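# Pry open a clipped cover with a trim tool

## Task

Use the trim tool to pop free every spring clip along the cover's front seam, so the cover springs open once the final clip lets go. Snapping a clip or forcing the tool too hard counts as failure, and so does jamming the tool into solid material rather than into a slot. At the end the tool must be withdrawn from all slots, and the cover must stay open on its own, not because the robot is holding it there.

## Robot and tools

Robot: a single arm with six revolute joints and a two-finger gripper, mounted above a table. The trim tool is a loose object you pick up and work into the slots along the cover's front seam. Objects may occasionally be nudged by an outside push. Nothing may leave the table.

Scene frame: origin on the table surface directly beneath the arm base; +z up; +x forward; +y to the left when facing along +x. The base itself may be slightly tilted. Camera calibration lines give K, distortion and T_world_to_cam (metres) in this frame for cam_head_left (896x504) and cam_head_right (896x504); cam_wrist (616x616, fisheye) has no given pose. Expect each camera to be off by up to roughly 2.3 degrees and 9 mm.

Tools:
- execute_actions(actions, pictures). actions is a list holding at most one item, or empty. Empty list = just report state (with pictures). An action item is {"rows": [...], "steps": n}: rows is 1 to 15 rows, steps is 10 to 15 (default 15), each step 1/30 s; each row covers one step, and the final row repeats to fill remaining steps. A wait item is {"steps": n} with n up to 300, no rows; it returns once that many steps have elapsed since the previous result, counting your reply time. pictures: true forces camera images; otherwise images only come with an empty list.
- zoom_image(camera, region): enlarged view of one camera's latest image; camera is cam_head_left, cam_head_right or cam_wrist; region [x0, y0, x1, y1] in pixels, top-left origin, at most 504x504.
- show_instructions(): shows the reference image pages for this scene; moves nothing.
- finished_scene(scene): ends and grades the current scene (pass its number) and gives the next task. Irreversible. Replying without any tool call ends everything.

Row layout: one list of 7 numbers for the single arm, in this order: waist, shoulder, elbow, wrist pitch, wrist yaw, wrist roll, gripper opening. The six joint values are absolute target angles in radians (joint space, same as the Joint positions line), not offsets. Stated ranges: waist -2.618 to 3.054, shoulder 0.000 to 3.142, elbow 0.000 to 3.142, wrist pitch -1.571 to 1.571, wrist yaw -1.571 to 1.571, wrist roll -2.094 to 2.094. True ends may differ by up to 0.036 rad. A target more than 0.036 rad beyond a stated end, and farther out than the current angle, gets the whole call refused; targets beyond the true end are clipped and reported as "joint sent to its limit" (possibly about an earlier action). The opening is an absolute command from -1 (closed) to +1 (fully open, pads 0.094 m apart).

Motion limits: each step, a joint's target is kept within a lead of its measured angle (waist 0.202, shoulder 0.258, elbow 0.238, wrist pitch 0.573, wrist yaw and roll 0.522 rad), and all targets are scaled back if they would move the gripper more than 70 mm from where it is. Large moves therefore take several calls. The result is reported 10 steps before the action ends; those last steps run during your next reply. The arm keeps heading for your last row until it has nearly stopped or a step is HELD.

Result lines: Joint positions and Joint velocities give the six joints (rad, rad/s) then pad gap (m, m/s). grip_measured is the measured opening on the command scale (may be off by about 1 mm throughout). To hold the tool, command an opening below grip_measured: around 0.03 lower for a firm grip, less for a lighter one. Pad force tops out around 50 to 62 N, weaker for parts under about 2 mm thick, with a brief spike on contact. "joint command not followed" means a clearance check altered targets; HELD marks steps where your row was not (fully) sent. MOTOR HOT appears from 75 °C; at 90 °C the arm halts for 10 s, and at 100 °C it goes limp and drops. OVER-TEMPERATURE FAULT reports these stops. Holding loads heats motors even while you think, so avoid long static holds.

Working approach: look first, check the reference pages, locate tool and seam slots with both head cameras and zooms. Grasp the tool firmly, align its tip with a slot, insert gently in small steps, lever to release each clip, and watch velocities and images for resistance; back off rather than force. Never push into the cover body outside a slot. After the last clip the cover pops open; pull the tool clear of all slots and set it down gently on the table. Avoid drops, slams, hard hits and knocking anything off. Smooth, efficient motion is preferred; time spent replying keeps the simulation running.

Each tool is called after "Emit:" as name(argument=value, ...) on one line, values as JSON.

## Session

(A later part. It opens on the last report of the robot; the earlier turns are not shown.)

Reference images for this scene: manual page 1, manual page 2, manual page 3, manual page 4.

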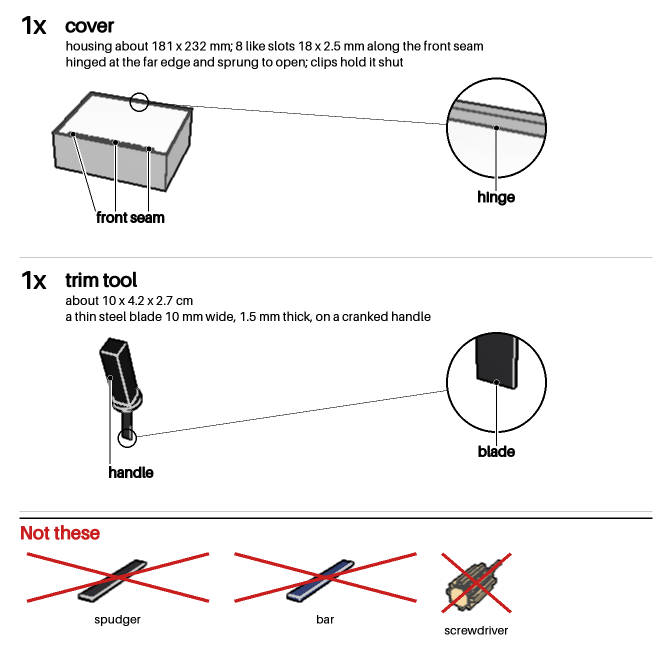

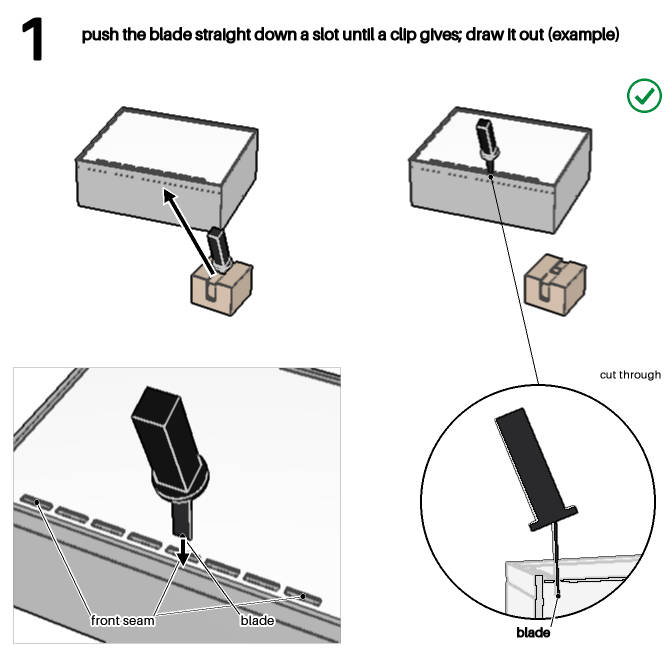

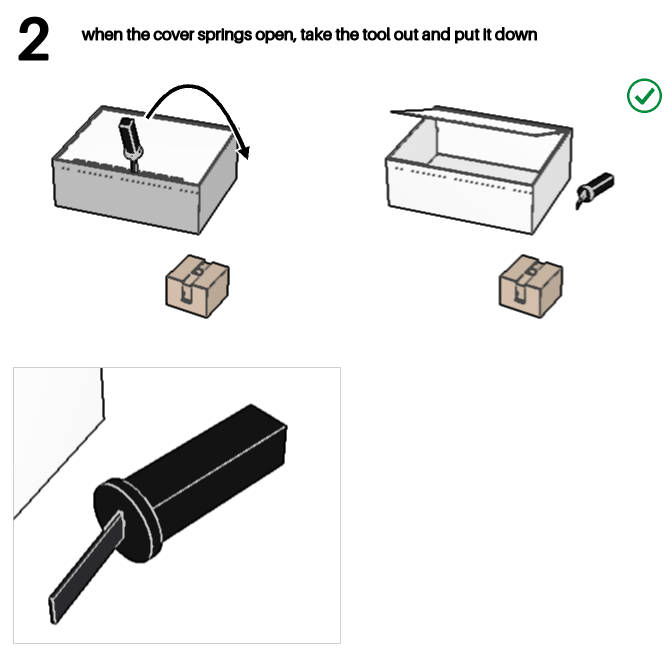

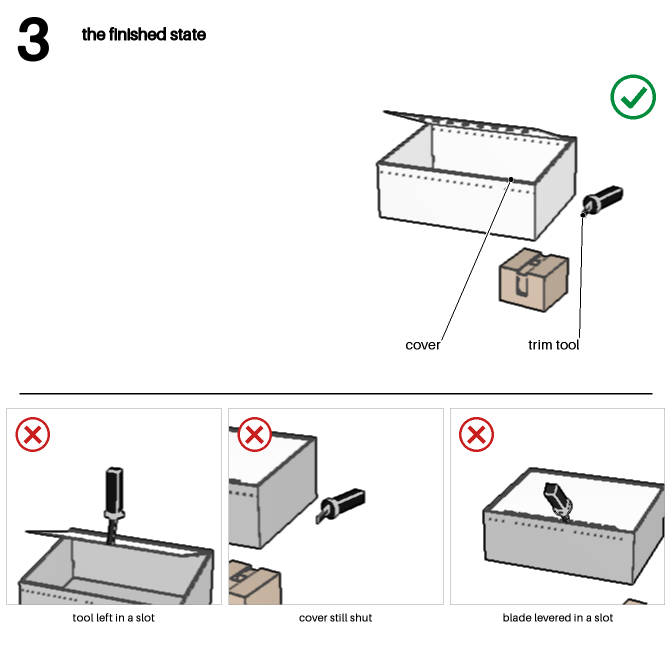

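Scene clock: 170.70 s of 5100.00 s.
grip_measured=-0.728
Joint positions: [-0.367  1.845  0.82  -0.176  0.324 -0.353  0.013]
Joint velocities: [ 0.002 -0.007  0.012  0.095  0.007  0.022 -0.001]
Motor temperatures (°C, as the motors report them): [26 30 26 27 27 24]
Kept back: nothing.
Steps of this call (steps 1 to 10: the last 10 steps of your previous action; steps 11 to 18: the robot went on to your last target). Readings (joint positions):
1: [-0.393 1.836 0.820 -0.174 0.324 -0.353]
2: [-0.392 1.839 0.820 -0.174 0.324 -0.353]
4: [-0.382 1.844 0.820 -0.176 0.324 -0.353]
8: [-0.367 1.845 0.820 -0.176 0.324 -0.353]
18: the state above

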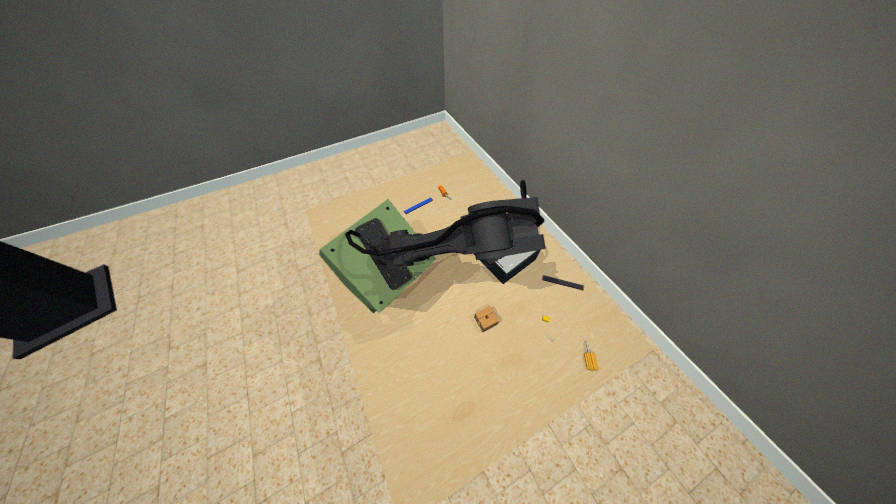

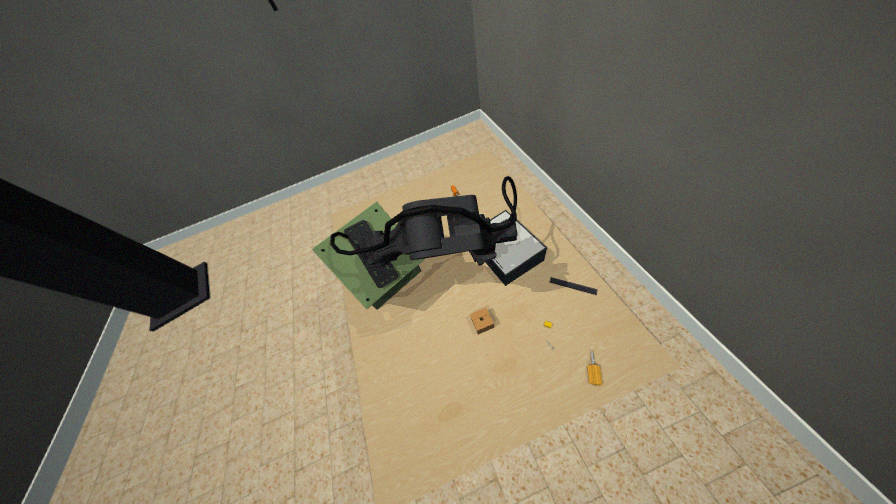

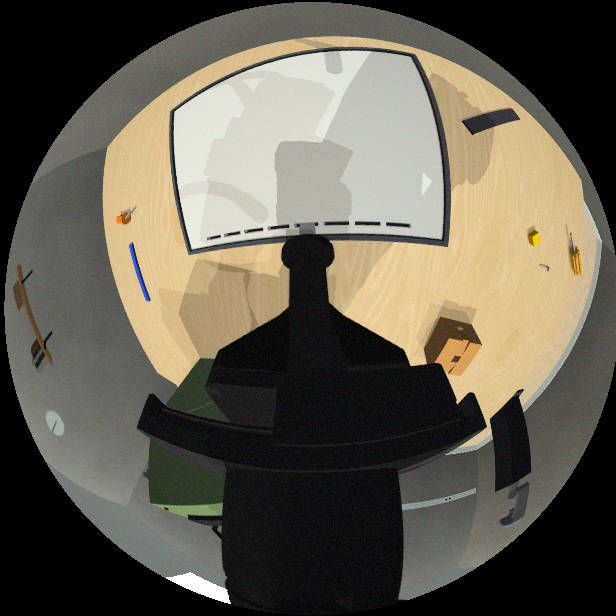

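Emit:
execute_actions(actions=[{"rows": [[-0.36,1.876,0.835,-0.160,0.340,-0.364,-0.77],[-0.36,1.876,0.835,-0.156,0.348,-0.364,-0.77],[-0.36,1.876,0.835,-0.152,0.352,-0.364,-0.77],[-0.36,1.874,0.835,-0.148,0.352,-0.364,-0.77],[-0.36,1.872,0.835,-0.145,0.352,-0.364,-0.77]], "steps": 10}])

Emit:
execute_actions(actions=[{"steps": 18}], pictures=true)

Emit:
zoom_image(camera="cam_wrist", region=[260, 190, 360, 250])

Scene clock: 171.47 s of 5100.00 s.
grip_measured=-0.728
Joint positions: [-0.367  1.845  0.82  -0.176  0.324 -0.353  0.013]
Joint velocities: [-0.022 -0.002  0.002 -0.066 -0.022 -0.022  0.   ]
Motor temperatures (°C, as the motors report them): [26 30 26 27 27 24]
Kept back: the last 10 steps of this action.
Steps of this call (steps 1 to 15: the robot went on to your last target; steps 16 to 23: nothing new was sent). Readings (joint positions):
1: [-0.367 1.845 0.820 -0.176 0.324 -0.353]
2: [-0.367 1.845 0.820 -0.176 0.324 -0.353]
4: [-0.367 1.845 0.820 -0.176 0.324 -0.353]
8: [-0.367 1.845 0.820 -0.176 0.324 -0.353]
23: the state above

Scene clock: 172.07 s of 5100.00 s.
grip_measured=-0.728
Joint positions: [-0.367  1.859  0.82  -0.162  0.346 -0.354  0.013]
Joint velocities: [-0.012  0.007 -0.002 -0.051 -0.007  0.066  0.   ]
Motor temperatures (°C, as the motors report them): [26 30 26 27 27 24]
Kept back: nothing.
Steps of this call (steps 1 to 10: the last 10 steps of your previous action; steps 11 to 18: the robot went on to your last target). Readings (joint positions):
1: [-0.367 1.847 0.820 -0.176 0.326 -0.353]
2: [-0.367 1.850 0.820 -0.174 0.329 -0.353]
4: [-0.367 1.856 0.820 -0.172 0.335 -0.354]
8: [-0.367 1.859 0.820 -0.167 0.342 -0.354]
18: the state above

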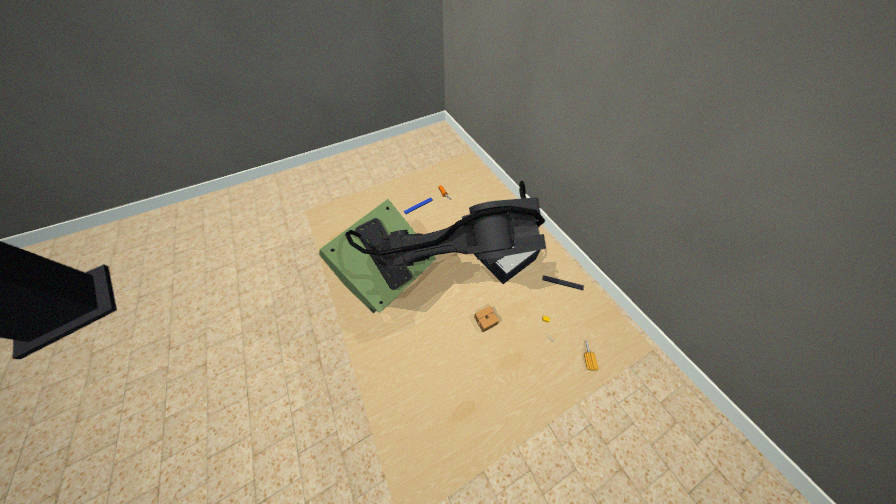

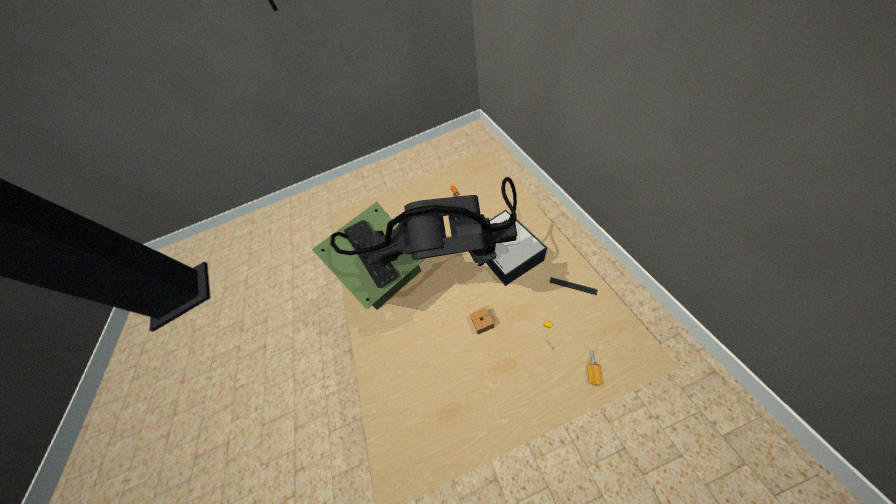

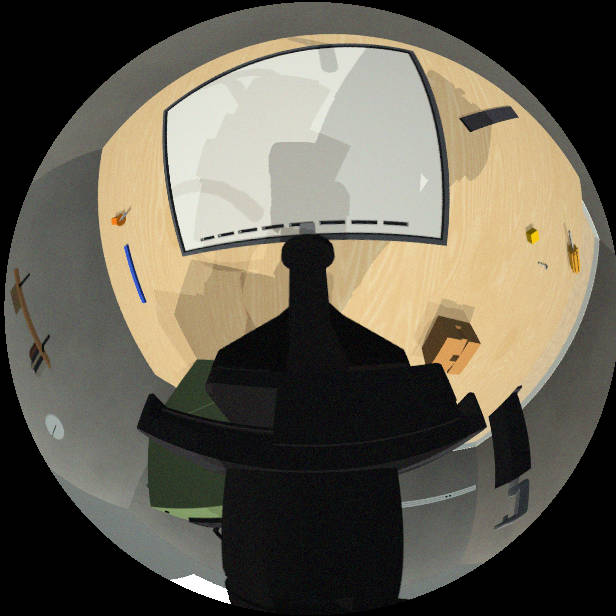

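Region (260, 190, 360, 250) of cam_wrist's 616x616 image, scaled by 5.040, with more detail than that image has; it fills the top 302 rows of this view, and the rest is white.

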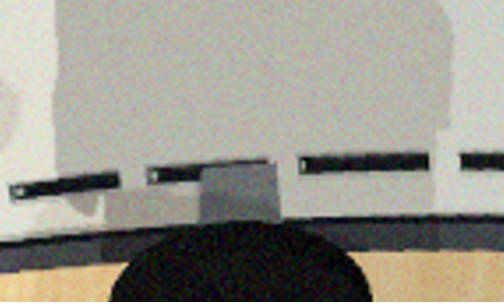

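Emit:
execute_actions(actions=[{"rows": [[-0.36,1.890,0.835,-0.145,0.352,-0.378,-0.77],[-0.36,1.890,0.835,-0.142,0.352,-0.385,-0.77],[-0.36,1.884,0.835,-0.140,0.352,-0.388,-0.77],[-0.36,1.878,0.835,-0.138,0.352,-0.388,-0.77]], "steps": 10}])

Emit:
execute_actions(actions=[{"steps": 18}], pictures=true)

Emit:
zoom_image(camera="cam_wrist", region=[260, 190, 360, 250])

Scene clock: 172.67 s of 5100.00 s.
grip_measured=-0.728
Joint positions: [-0.367  1.859  0.82  -0.162  0.346 -0.354  0.013]
Joint velocities: [ 0.002 -0.002 -0.002 -0.051 -0.037  0.022  0.   ]
Motor temperatures (°C, as the motors report them): [26 30 26 27 27 24]
Kept back: the last 10 steps of this action.
Steps of this call (steps 1 to 15: the robot went on to your last target; steps 16 to 18: nothing new was sent). Readings (joint positions):
1: [-0.367 1.859 0.820 -0.162 0.346 -0.354]
2: [-0.367 1.859 0.820 -0.162 0.346 -0.354]
4: [-0.367 1.859 0.820 -0.162 0.346 -0.354]
8: [-0.367 1.859 0.820 -0.162 0.346 -0.354]
18: the state above

Scene clock: 173.27 s of 5100.00 s.
grip_measured=-0.728
Joint positions: [-0.367  1.868  0.82  -0.155  0.346 -0.377  0.013]
Joint velocities: [ 0.022 -0.007 -0.002  0.007  0.037 -0.037 -0.   ]
Motor temperatures (°C, as the motors report them): [26 30 26 27 27 24]
Kept back: nothing.
Steps of this call (steps 1 to 10: the last 10 steps of your previous action; steps 11 to 18: the robot went on to your last target). Readings (joint positions):
1: [-0.367 1.860 0.820 -0.161 0.346 -0.356]
2: [-0.367 1.863 0.820 -0.159 0.346 -0.359]
4: [-0.367 1.868 0.820 -0.158 0.346 -0.366]
8: [-0.367 1.868 0.820 -0.156 0.346 -0.373]
18: the state above

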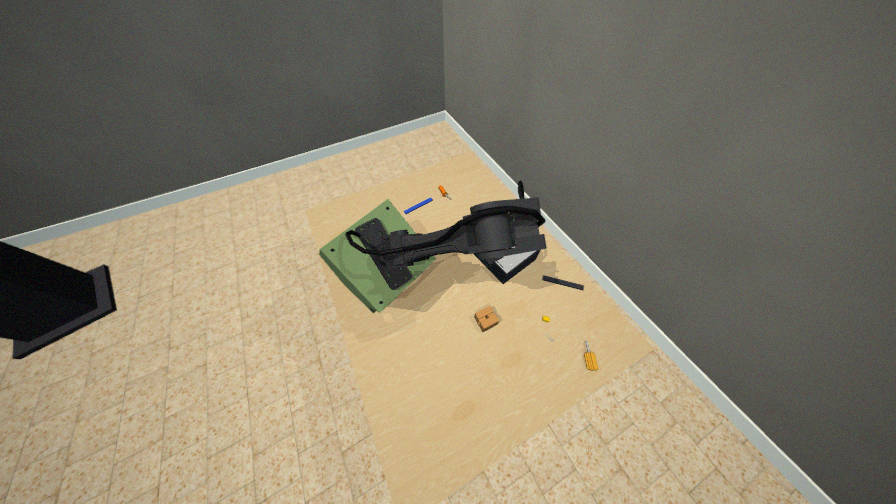

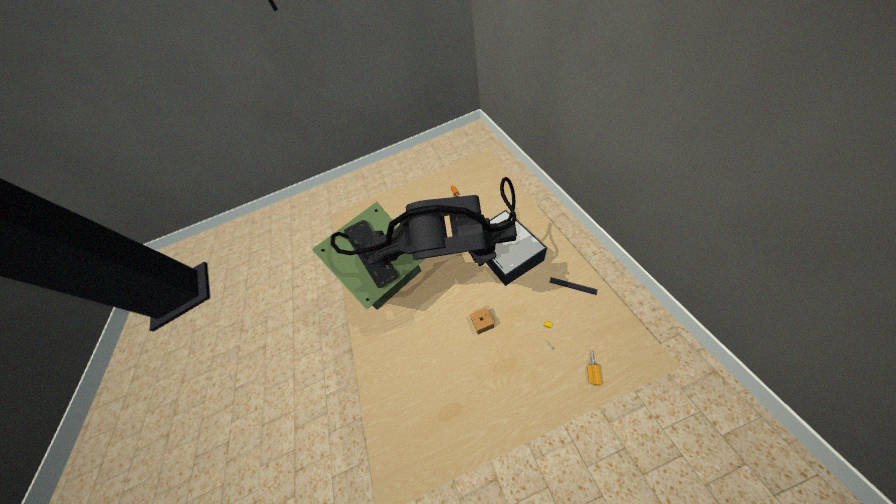

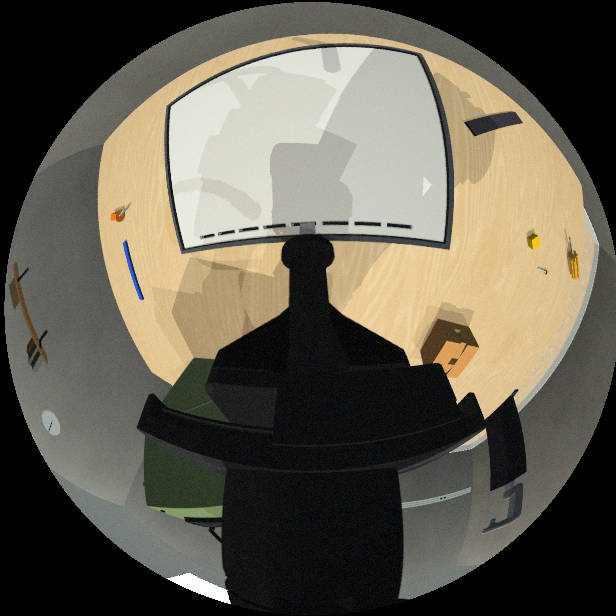

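Region (260, 190, 360, 250) of cam_wrist's 616x616 image, scaled by 5.040, with more detail than that image has; it fills the top 302 rows of this view, and the rest is white.

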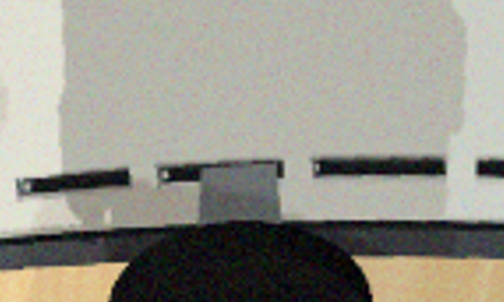

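Emit:
execute_actions(actions=[{"rows": [[-0.36,1.898,0.835,-0.139,0.352,-0.388,-0.77],[-0.36,1.899,0.835,-0.137,0.352,-0.388,-0.77],[-0.36,1.900,0.835,-0.135,0.352,-0.388,-0.77],[-0.36,1.901,0.835,-0.133,0.352,-0.388,-0.77],[-0.36,1.902,0.835,-0.131,0.352,-0.388,-0.77],[-0.36,1.902,0.835,-0.129,0.352,-0.388,-0.77],[-0.36,1.898,0.835,-0.127,0.352,-0.388,-0.77]], "steps": 10}])

Emit:
execute_actions(actions=[{"steps": 18}], pictures=true)

Emit:
zoom_image(camera="cam_wrist", region=[260, 190, 360, 250])

Scene clock: 173.70 s of 5100.00 s.
grip_measured=-0.728
Joint positions: [-0.367  1.868  0.82  -0.155  0.346 -0.377  0.013]
Joint velocities: [ 0.002 -0.012  0.002  0.022 -0.066  0.022  0.   ]
Motor temperatures (°C, as the motors report them): [26 30 26 27 27 24]
Kept back: the last 10 steps of this action.
Steps of this call (steps 1 to 13: the robot went on to your last target). Readings (joint positions):
1: [-0.367 1.868 0.820 -0.155 0.346 -0.377]
2: [-0.367 1.868 0.820 -0.155 0.346 -0.377]
4: [-0.367 1.868 0.820 -0.155 0.346 -0.377]
8: [-0.367 1.868 0.820 -0.155 0.346 -0.377]
13: the state above

Scene clock: 174.30 s of 5100.00 s.
grip_measured=-0.728
Joint positions: [-0.367  1.885  0.82  -0.142  0.347 -0.378  0.013]
Joint velocities: [-0.002  0.012 -0.022  0.022 -0.051  0.007 -0.001]
Motor temperatures (°C, as the motors report them): [26 30 26 27 27 24]
Kept back: nothing.
Steps of this call (steps 1 to 10: the last 10 steps of your previous action; steps 11 to 18: the robot went on to your last target). Readings (joint positions):
1: [-0.367 1.869 0.820 -0.154 0.347 -0.377]
2: [-0.367 1.872 0.820 -0.152 0.347 -0.377]
4: [-0.367 1.880 0.820 -0.151 0.347 -0.377]
8: [-0.367 1.885 0.820 -0.144 0.347 -0.378]
18: the state above

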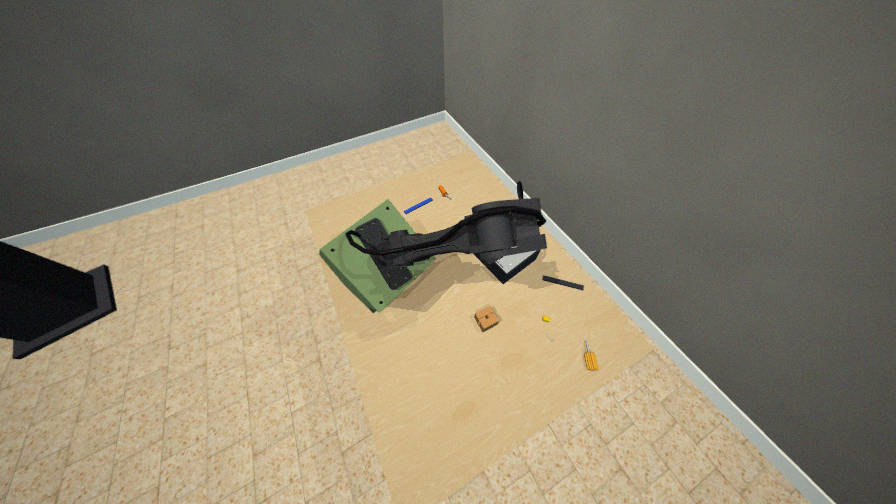

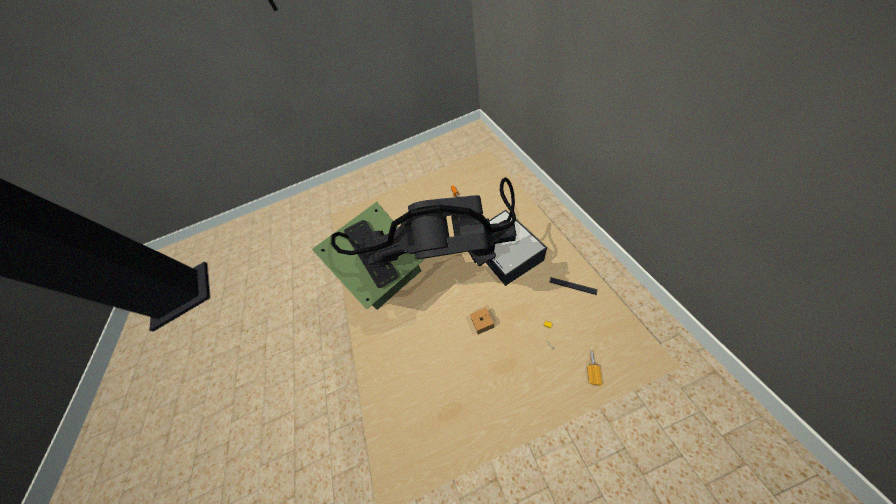

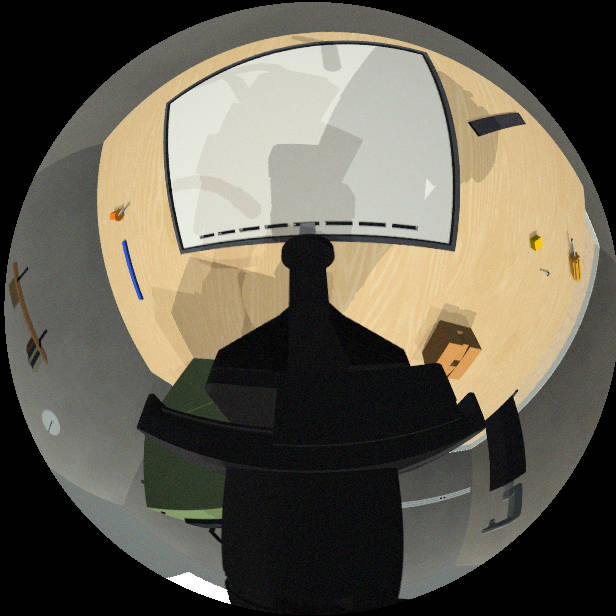

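Region (260, 190, 360, 250) of cam_wrist's 616x616 image, scaled by 5.040, with more detail than that image has; it fills the top 302 rows of this view, and the rest is white.

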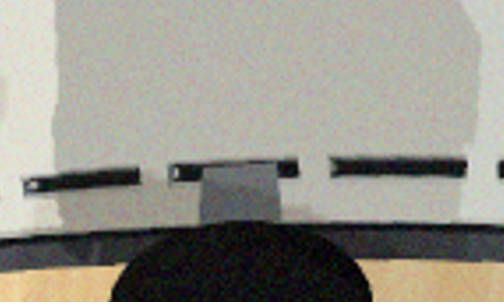

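Emit:
execute_actions(actions=[{"rows": [[-0.372,1.914,0.835,-0.127,0.352,-0.388,-0.77],[-0.374,1.916,0.835,-0.125,0.352,-0.388,-0.77],[-0.376,1.918,0.835,-0.123,0.352,-0.388,-0.77],[-0.378,1.920,0.835,-0.121,0.352,-0.388,-0.77],[-0.380,1.922,0.835,-0.119,0.352,-0.388,-0.77],[-0.382,1.924,0.835,-0.117,0.352,-0.388,-0.77],[-0.383,1.926,0.835,-0.115,0.352,-0.388,-0.77],[-0.384,1.928,0.835,-0.113,0.352,-0.388,-0.77],[-0.385,1.930,0.835,-0.111,0.352,-0.388,-0.77]], "steps": 12}])

Emit:
execute_actions(actions=[{"steps": 18}], pictures=true)

Emit:
zoom_image(camera="cam_wrist", region=[260, 190, 360, 250])

Scene clock: 175.10 s of 5100.00 s.
grip_measured=-0.728
Joint positions: [-0.367  1.889  0.82  -0.14   0.347 -0.378  0.013]
Joint velocities: [ 0.007  0.105  0.007  0.081  0.007 -0.007 -0.001]
Motor temperatures (°C, as the motors report them): [26 30 26 27 27 24]
Steps of this call (steps 1 to 15: the robot went on to your last target; steps 16 to 22: nothing new was sent; steps 23 to 24: the first 2 steps of this action). Readings (joint positions):
23: [-0.367 1.886 0.820 -0.142 0.347 -0.378]
24: the state above

Scene clock: 175.70 s of 5100.00 s.
grip_measured=-0.728
Joint positions: [-0.376  1.91   0.82  -0.111  0.347 -0.379  0.013]
Joint velocities: [-0.007 -0.017  0.002 -0.051  0.007  0.022  0.001]
Motor temperatures (°C, as the motors report them): [26 30 26 27 27 24]
Kept back: nothing.
Steps of this call (steps 1 to 10: the last 10 steps of your previous action; steps 11 to 18: the robot went on to your last target). Readings (joint positions):
1: [-0.367 1.892 0.820 -0.138 0.347 -0.378]
2: [-0.367 1.896 0.820 -0.135 0.347 -0.378]
4: [-0.369 1.902 0.820 -0.129 0.347 -0.378]
8: [-0.375 1.908 0.820 -0.116 0.347 -0.379]
18: the state above

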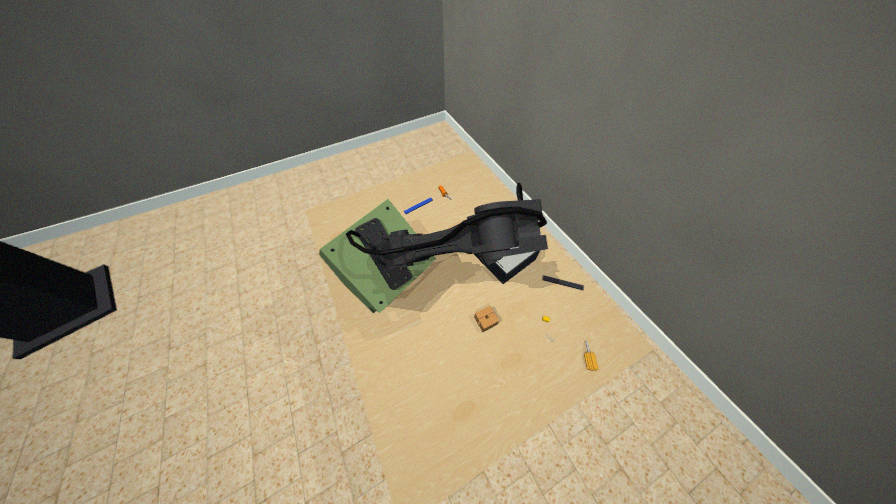

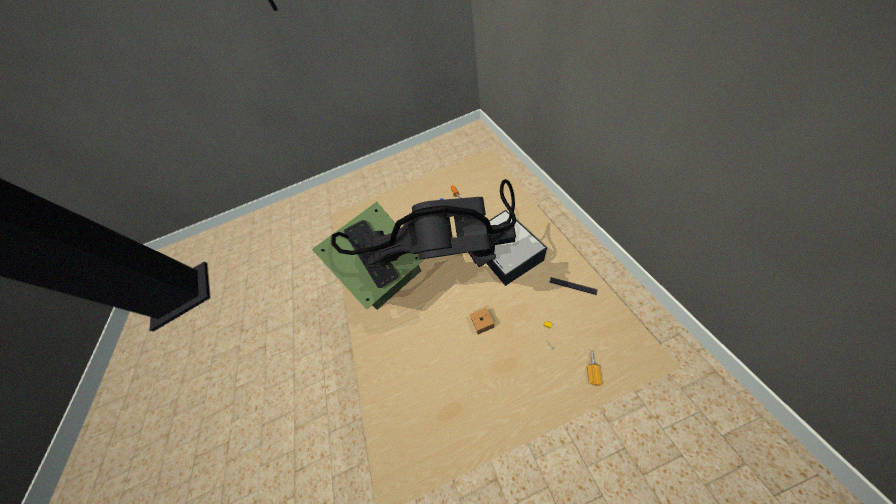

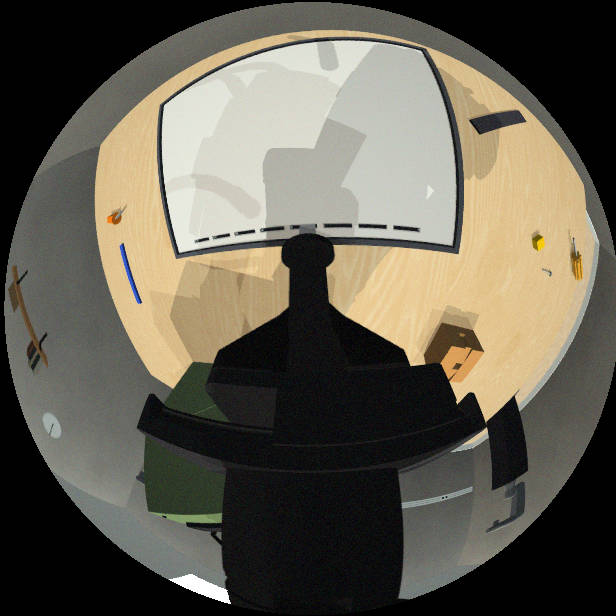

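Region (260, 190, 360, 250) of cam_wrist's 616x616 image, scaled by 5.040, with more detail than that image has; it fills the top 302 rows of this view, and the rest is white.

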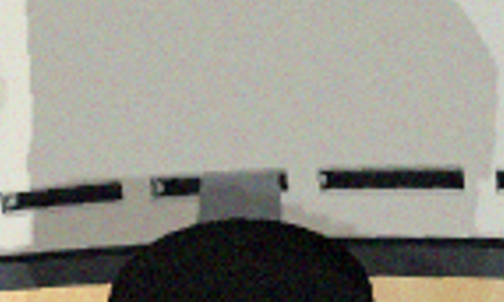

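Emit:
execute_actions(actions=[])

Scene clock: 177.53 s of 5100.00 s.
grip_measured=-0.728
Joint positions: [-0.376  1.91   0.82  -0.111  0.347 -0.379  0.013]
Joint velocities: [ 0.002 -0.017 -0.007  0.007  0.007 -0.007 -0.   ]
Motor temperatures (°C, as the motors report them): [26 30 26 27 27 24]
Kept back: nothing.
Steps of this call (steps 1 to 15: the robot went on to your last target; steps 16 to 55: nothing new was sent). Readings (joint positions):
1: [-0.376 1.910 0.820 -0.111 0.347 -0.379]
2: [-0.376 1.910 0.820 -0.111 0.347 -0.379]
4: [-0.376 1.910 0.820 -0.111 0.347 -0.379]
8: [-0.376 1.910 0.820 -0.111 0.347 -0.379]
55: the state above
The arm was judged still, so your last target was given up. Only a new action makes it travel on or press farther. Fingers that are still opening or closing keep moving.

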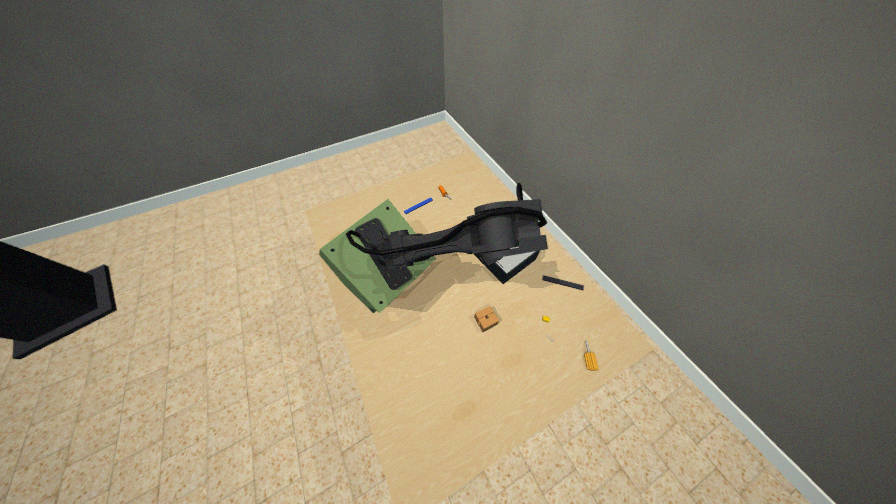

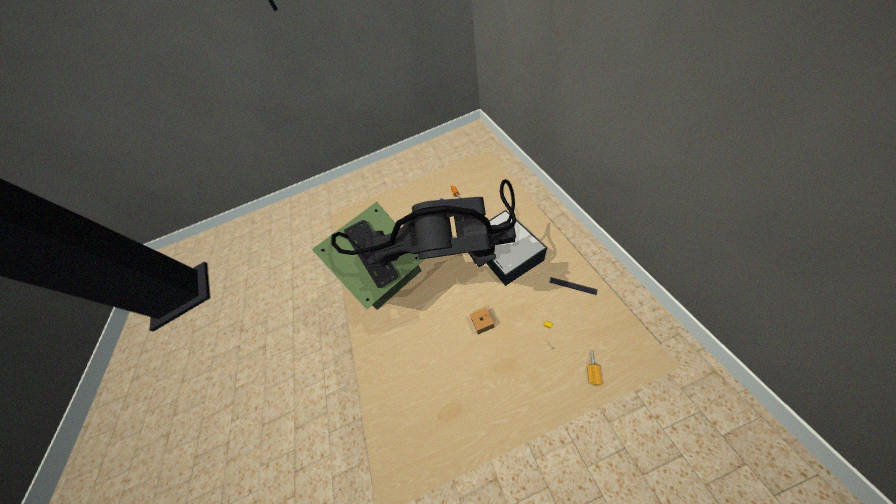

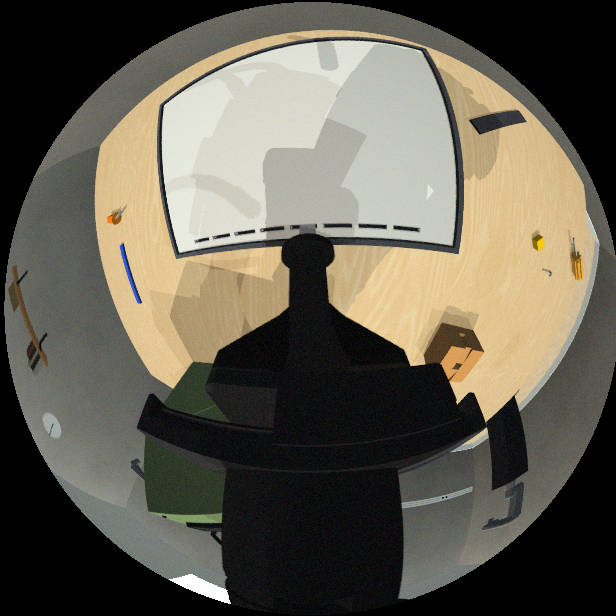

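Emit:
execute_actions(actions=[{"rows":[[-0.378,1.936,0.835,-0.092,0.352,-0.388,-0.77],[-0.378,1.940,0.835,-0.090,0.352,-0.388,-0.77],[-0.378,1.941,0.835,-0.089,0.352,-0.388,-0.77],[-0.378,1.942,0.835,-0.088,0.352,-0.388,-0.77],[-0.378,1.943,0.835,-0.087,0.352,-0.388,-0.77],[-0.378,1.944,0.835,-0.086,0.352,-0.388,-0.77],[-0.378,1.945,0.835,-0.085,0.352,-0.388,-0.77],[-0.378,1.946,0.835,-0.084,0.352,-0.388,-0.77],[-0.378,1.947,0.835,-0.083,0.352,-0.388,-0.77],[-0.378,1.948,0.835,-0.082,0.352,-0.388,-0.77],[-0.378,1.949,0.835,-0.081,0.352,-0.388,-0.77],[-0.378,1.950,0.835,-0.080,0.352,-0.388,-0.77]],"steps":15}], pictures=true)

Emit:
zoom_image(camera="cam_wrist", region=[260, 190, 360, 250])

Scene clock: 178.30 s of 5100.00 s.
grip_measured=-0.728
Joint positions: [-0.376  1.918  0.82  -0.102  0.347 -0.379  0.013]
Joint velocities: [ 0.012  0.027  0.002  0.022  0.022 -0.066  0.001]
Motor temperatures (°C, as the motors report them): [26 30 26 27 27 24]
Steps of this call (steps 1 to 18: nothing new was sent; steps 19 to 23: the first 5 steps of this action). Readings (joint positions):
19: [-0.376 1.910 0.820 -0.109 0.347 -0.379]
20: [-0.376 1.911 0.820 -0.106 0.347 -0.379]
22: [-0.376 1.917 0.820 -0.102 0.347 -0.379]
23: the state above

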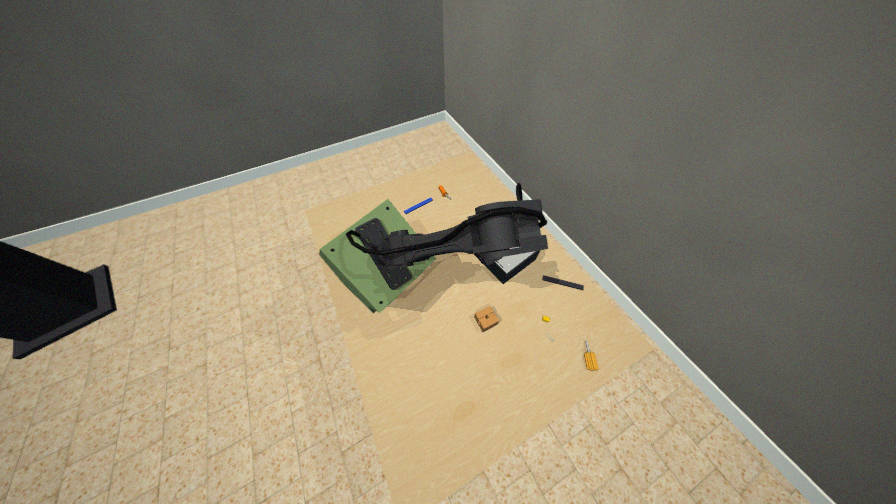

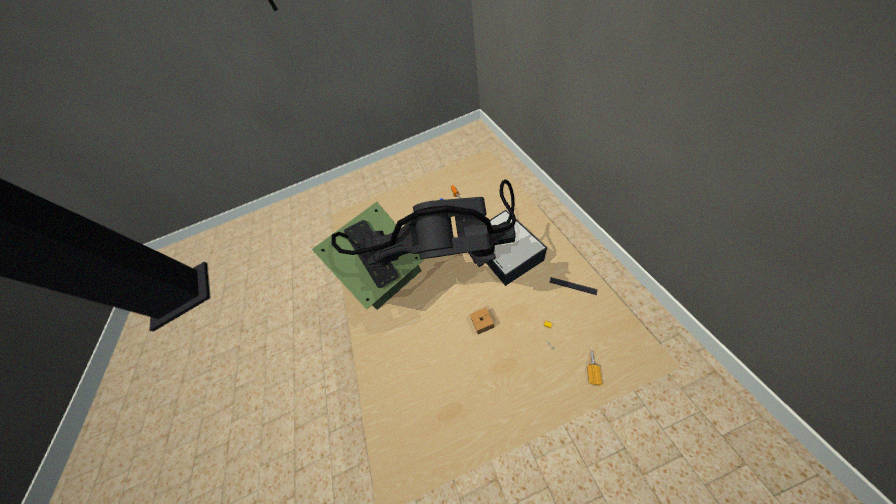

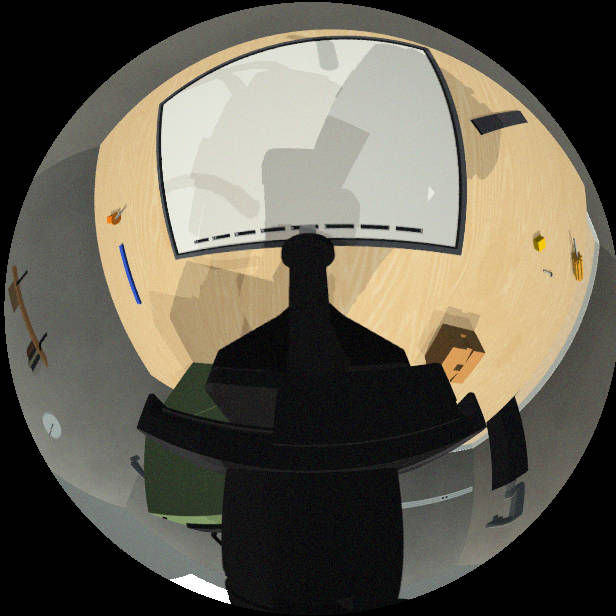

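Region (260, 190, 360, 250) of cam_wrist's 616x616 image, scaled by 5.040, with more detail than that image has; it fills the top 302 rows of this view, and the rest is white.

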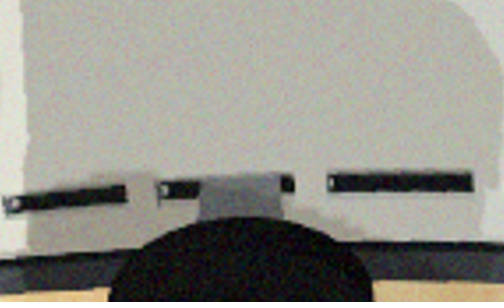

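Emit:
execute_actions(actions=[], pictures=false)

Scene clock: 178.63 s of 5100.00 s.
grip_measured=-0.728
Joint positions: [-0.376  1.918  0.82  -0.101  0.347 -0.38   0.013]
Joint velocities: [ 0.007  0.012  0.002  0.007 -0.037 -0.051 -0.   ]
Motor temperatures (°C, as the motors report them): [26 30 26 27 27 24]
Kept back: nothing.
Steps of this call (steps 1 to 10: the last 10 steps of your previous action). Readings (joint positions):
1: [-0.376 1.918 0.820 -0.102 0.347 -0.379]
2: [-0.376 1.918 0.820 -0.101 0.347 -0.379]
4: [-0.376 1.918 0.820 -0.101 0.347 -0.379]
8: [-0.376 1.918 0.820 -0.101 0.347 -0.380]
10: the state above

Emit:
execute_actions(actions=[{"rows":[[-0.376,1.950,0.835,-0.080,0.352,-0.388,-0.77],[-0.376,1.953,0.835,-0.079,0.352,-0.388,-0.77],[-0.376,1.956,0.835,-0.078,0.352,-0.388,-0.77],[-0.376,1.958,0.835,-0.077,0.352,-0.388,-0.77],[-0.376,1.960,0.835,-0.076,0.352,-0.388,-0.77],[-0.376,1.962,0.835,-0.075,0.352,-0.388,-0.77],[-0.376,1.964,0.835,-0.074,0.352,-0.388,-0.77],[-0.376,1.966,0.835,-0.073,0.352,-0.388,-0.77],[-0.376,1.968,0.835,-0.072,0.352,-0.388,-0.77],[-0.376,1.970,0.835,-0.072,0.352,-0.388,-0.77]],"steps":15}])

Emit:
execute_actions(actions=[])

Emit:
zoom_image(camera="cam_wrist", region=[260, 190, 360, 250])

Scene clock: 179.47 s of 5100.00 s.
grip_measured=-0.728
Joint positions: [-0.376  1.92   0.82  -0.1    0.347 -0.38   0.013]
Joint velocities: [-0.012  0.042 -0.002  0.081  0.066  0.022  0.001]
Motor temperatures (°C, as the motors report them): [26 30 26 27 27 24]
Steps of this call (steps 1 to 15: the robot went on to your last target; steps 16 to 20: nothing new was sent; steps 21 to 25: the first 5 steps of this action). Readings (joint positions):
21: [-0.376 1.918 0.820 -0.101 0.347 -0.380]
22: [-0.376 1.918 0.820 -0.101 0.347 -0.380]
24: [-0.376 1.919 0.820 -0.101 0.347 -0.380]
25: the state above

Scene clock: 179.80 s of 5100.00 s.
grip_measured=-0.728
Joint positions: [-0.376  1.931  0.82  -0.093  0.35  -0.38   0.013]
Joint velocities: [-0.002 -0.002 -0.012 -0.051 -0.007 -0.007  0.   ]
Motor temperatures (°C, as the motors report them): [26 30 26 27 27 24]
Kept back: nothing.
Steps of this call (steps 1 to 10: the last 10 steps of your previous action). Readings (joint positions):
1: [-0.376 1.922 0.820 -0.100 0.347 -0.380]
2: [-0.376 1.927 0.820 -0.094 0.347 -0.380]
4: [-0.376 1.931 0.820 -0.093 0.350 -0.380]
8: [-0.376 1.931 0.820 -0.093 0.350 -0.380]
10: the state above

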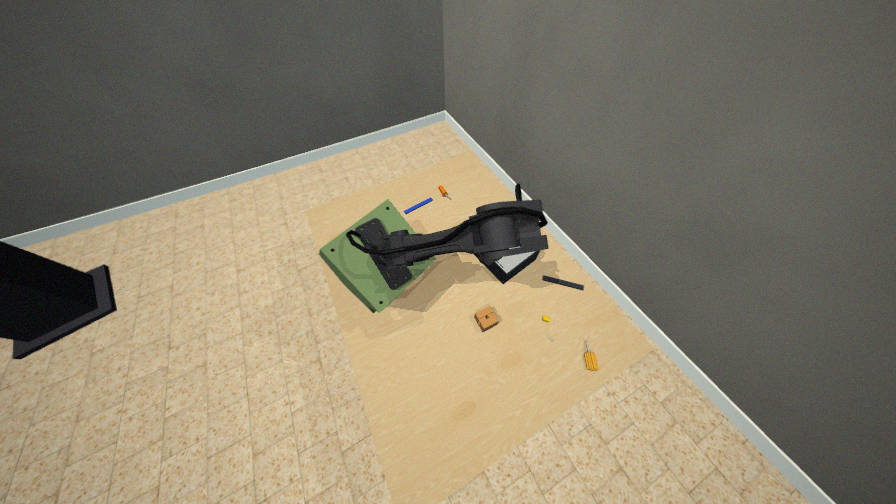

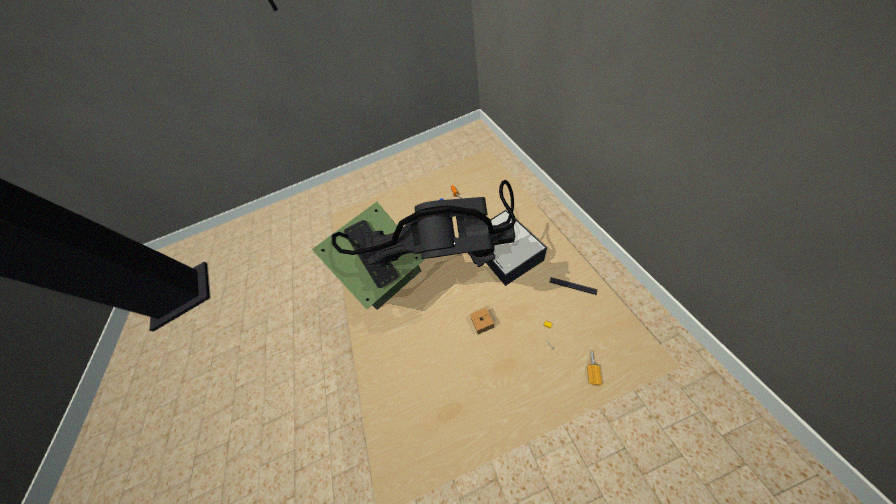

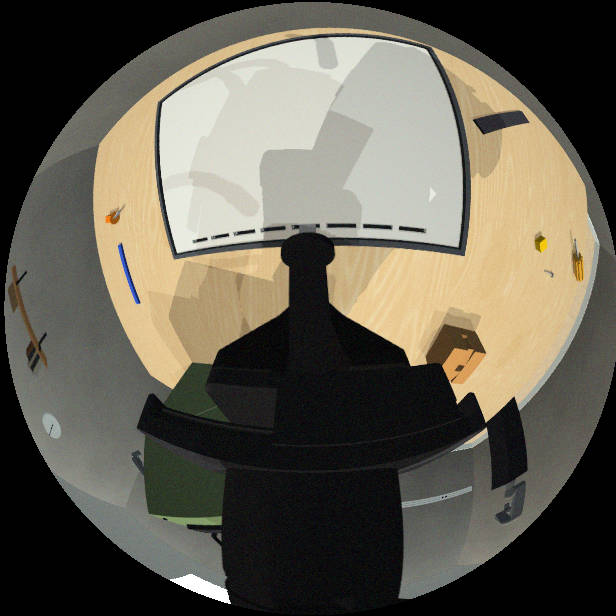

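Region (260, 190, 360, 250) of cam_wrist's 616x616 image, scaled by 5.040, with more detail than that image has; it fills the top 302 rows of this view, and the rest is white.

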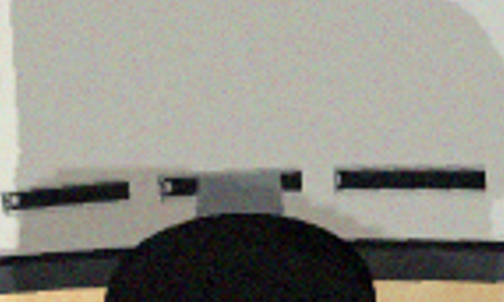

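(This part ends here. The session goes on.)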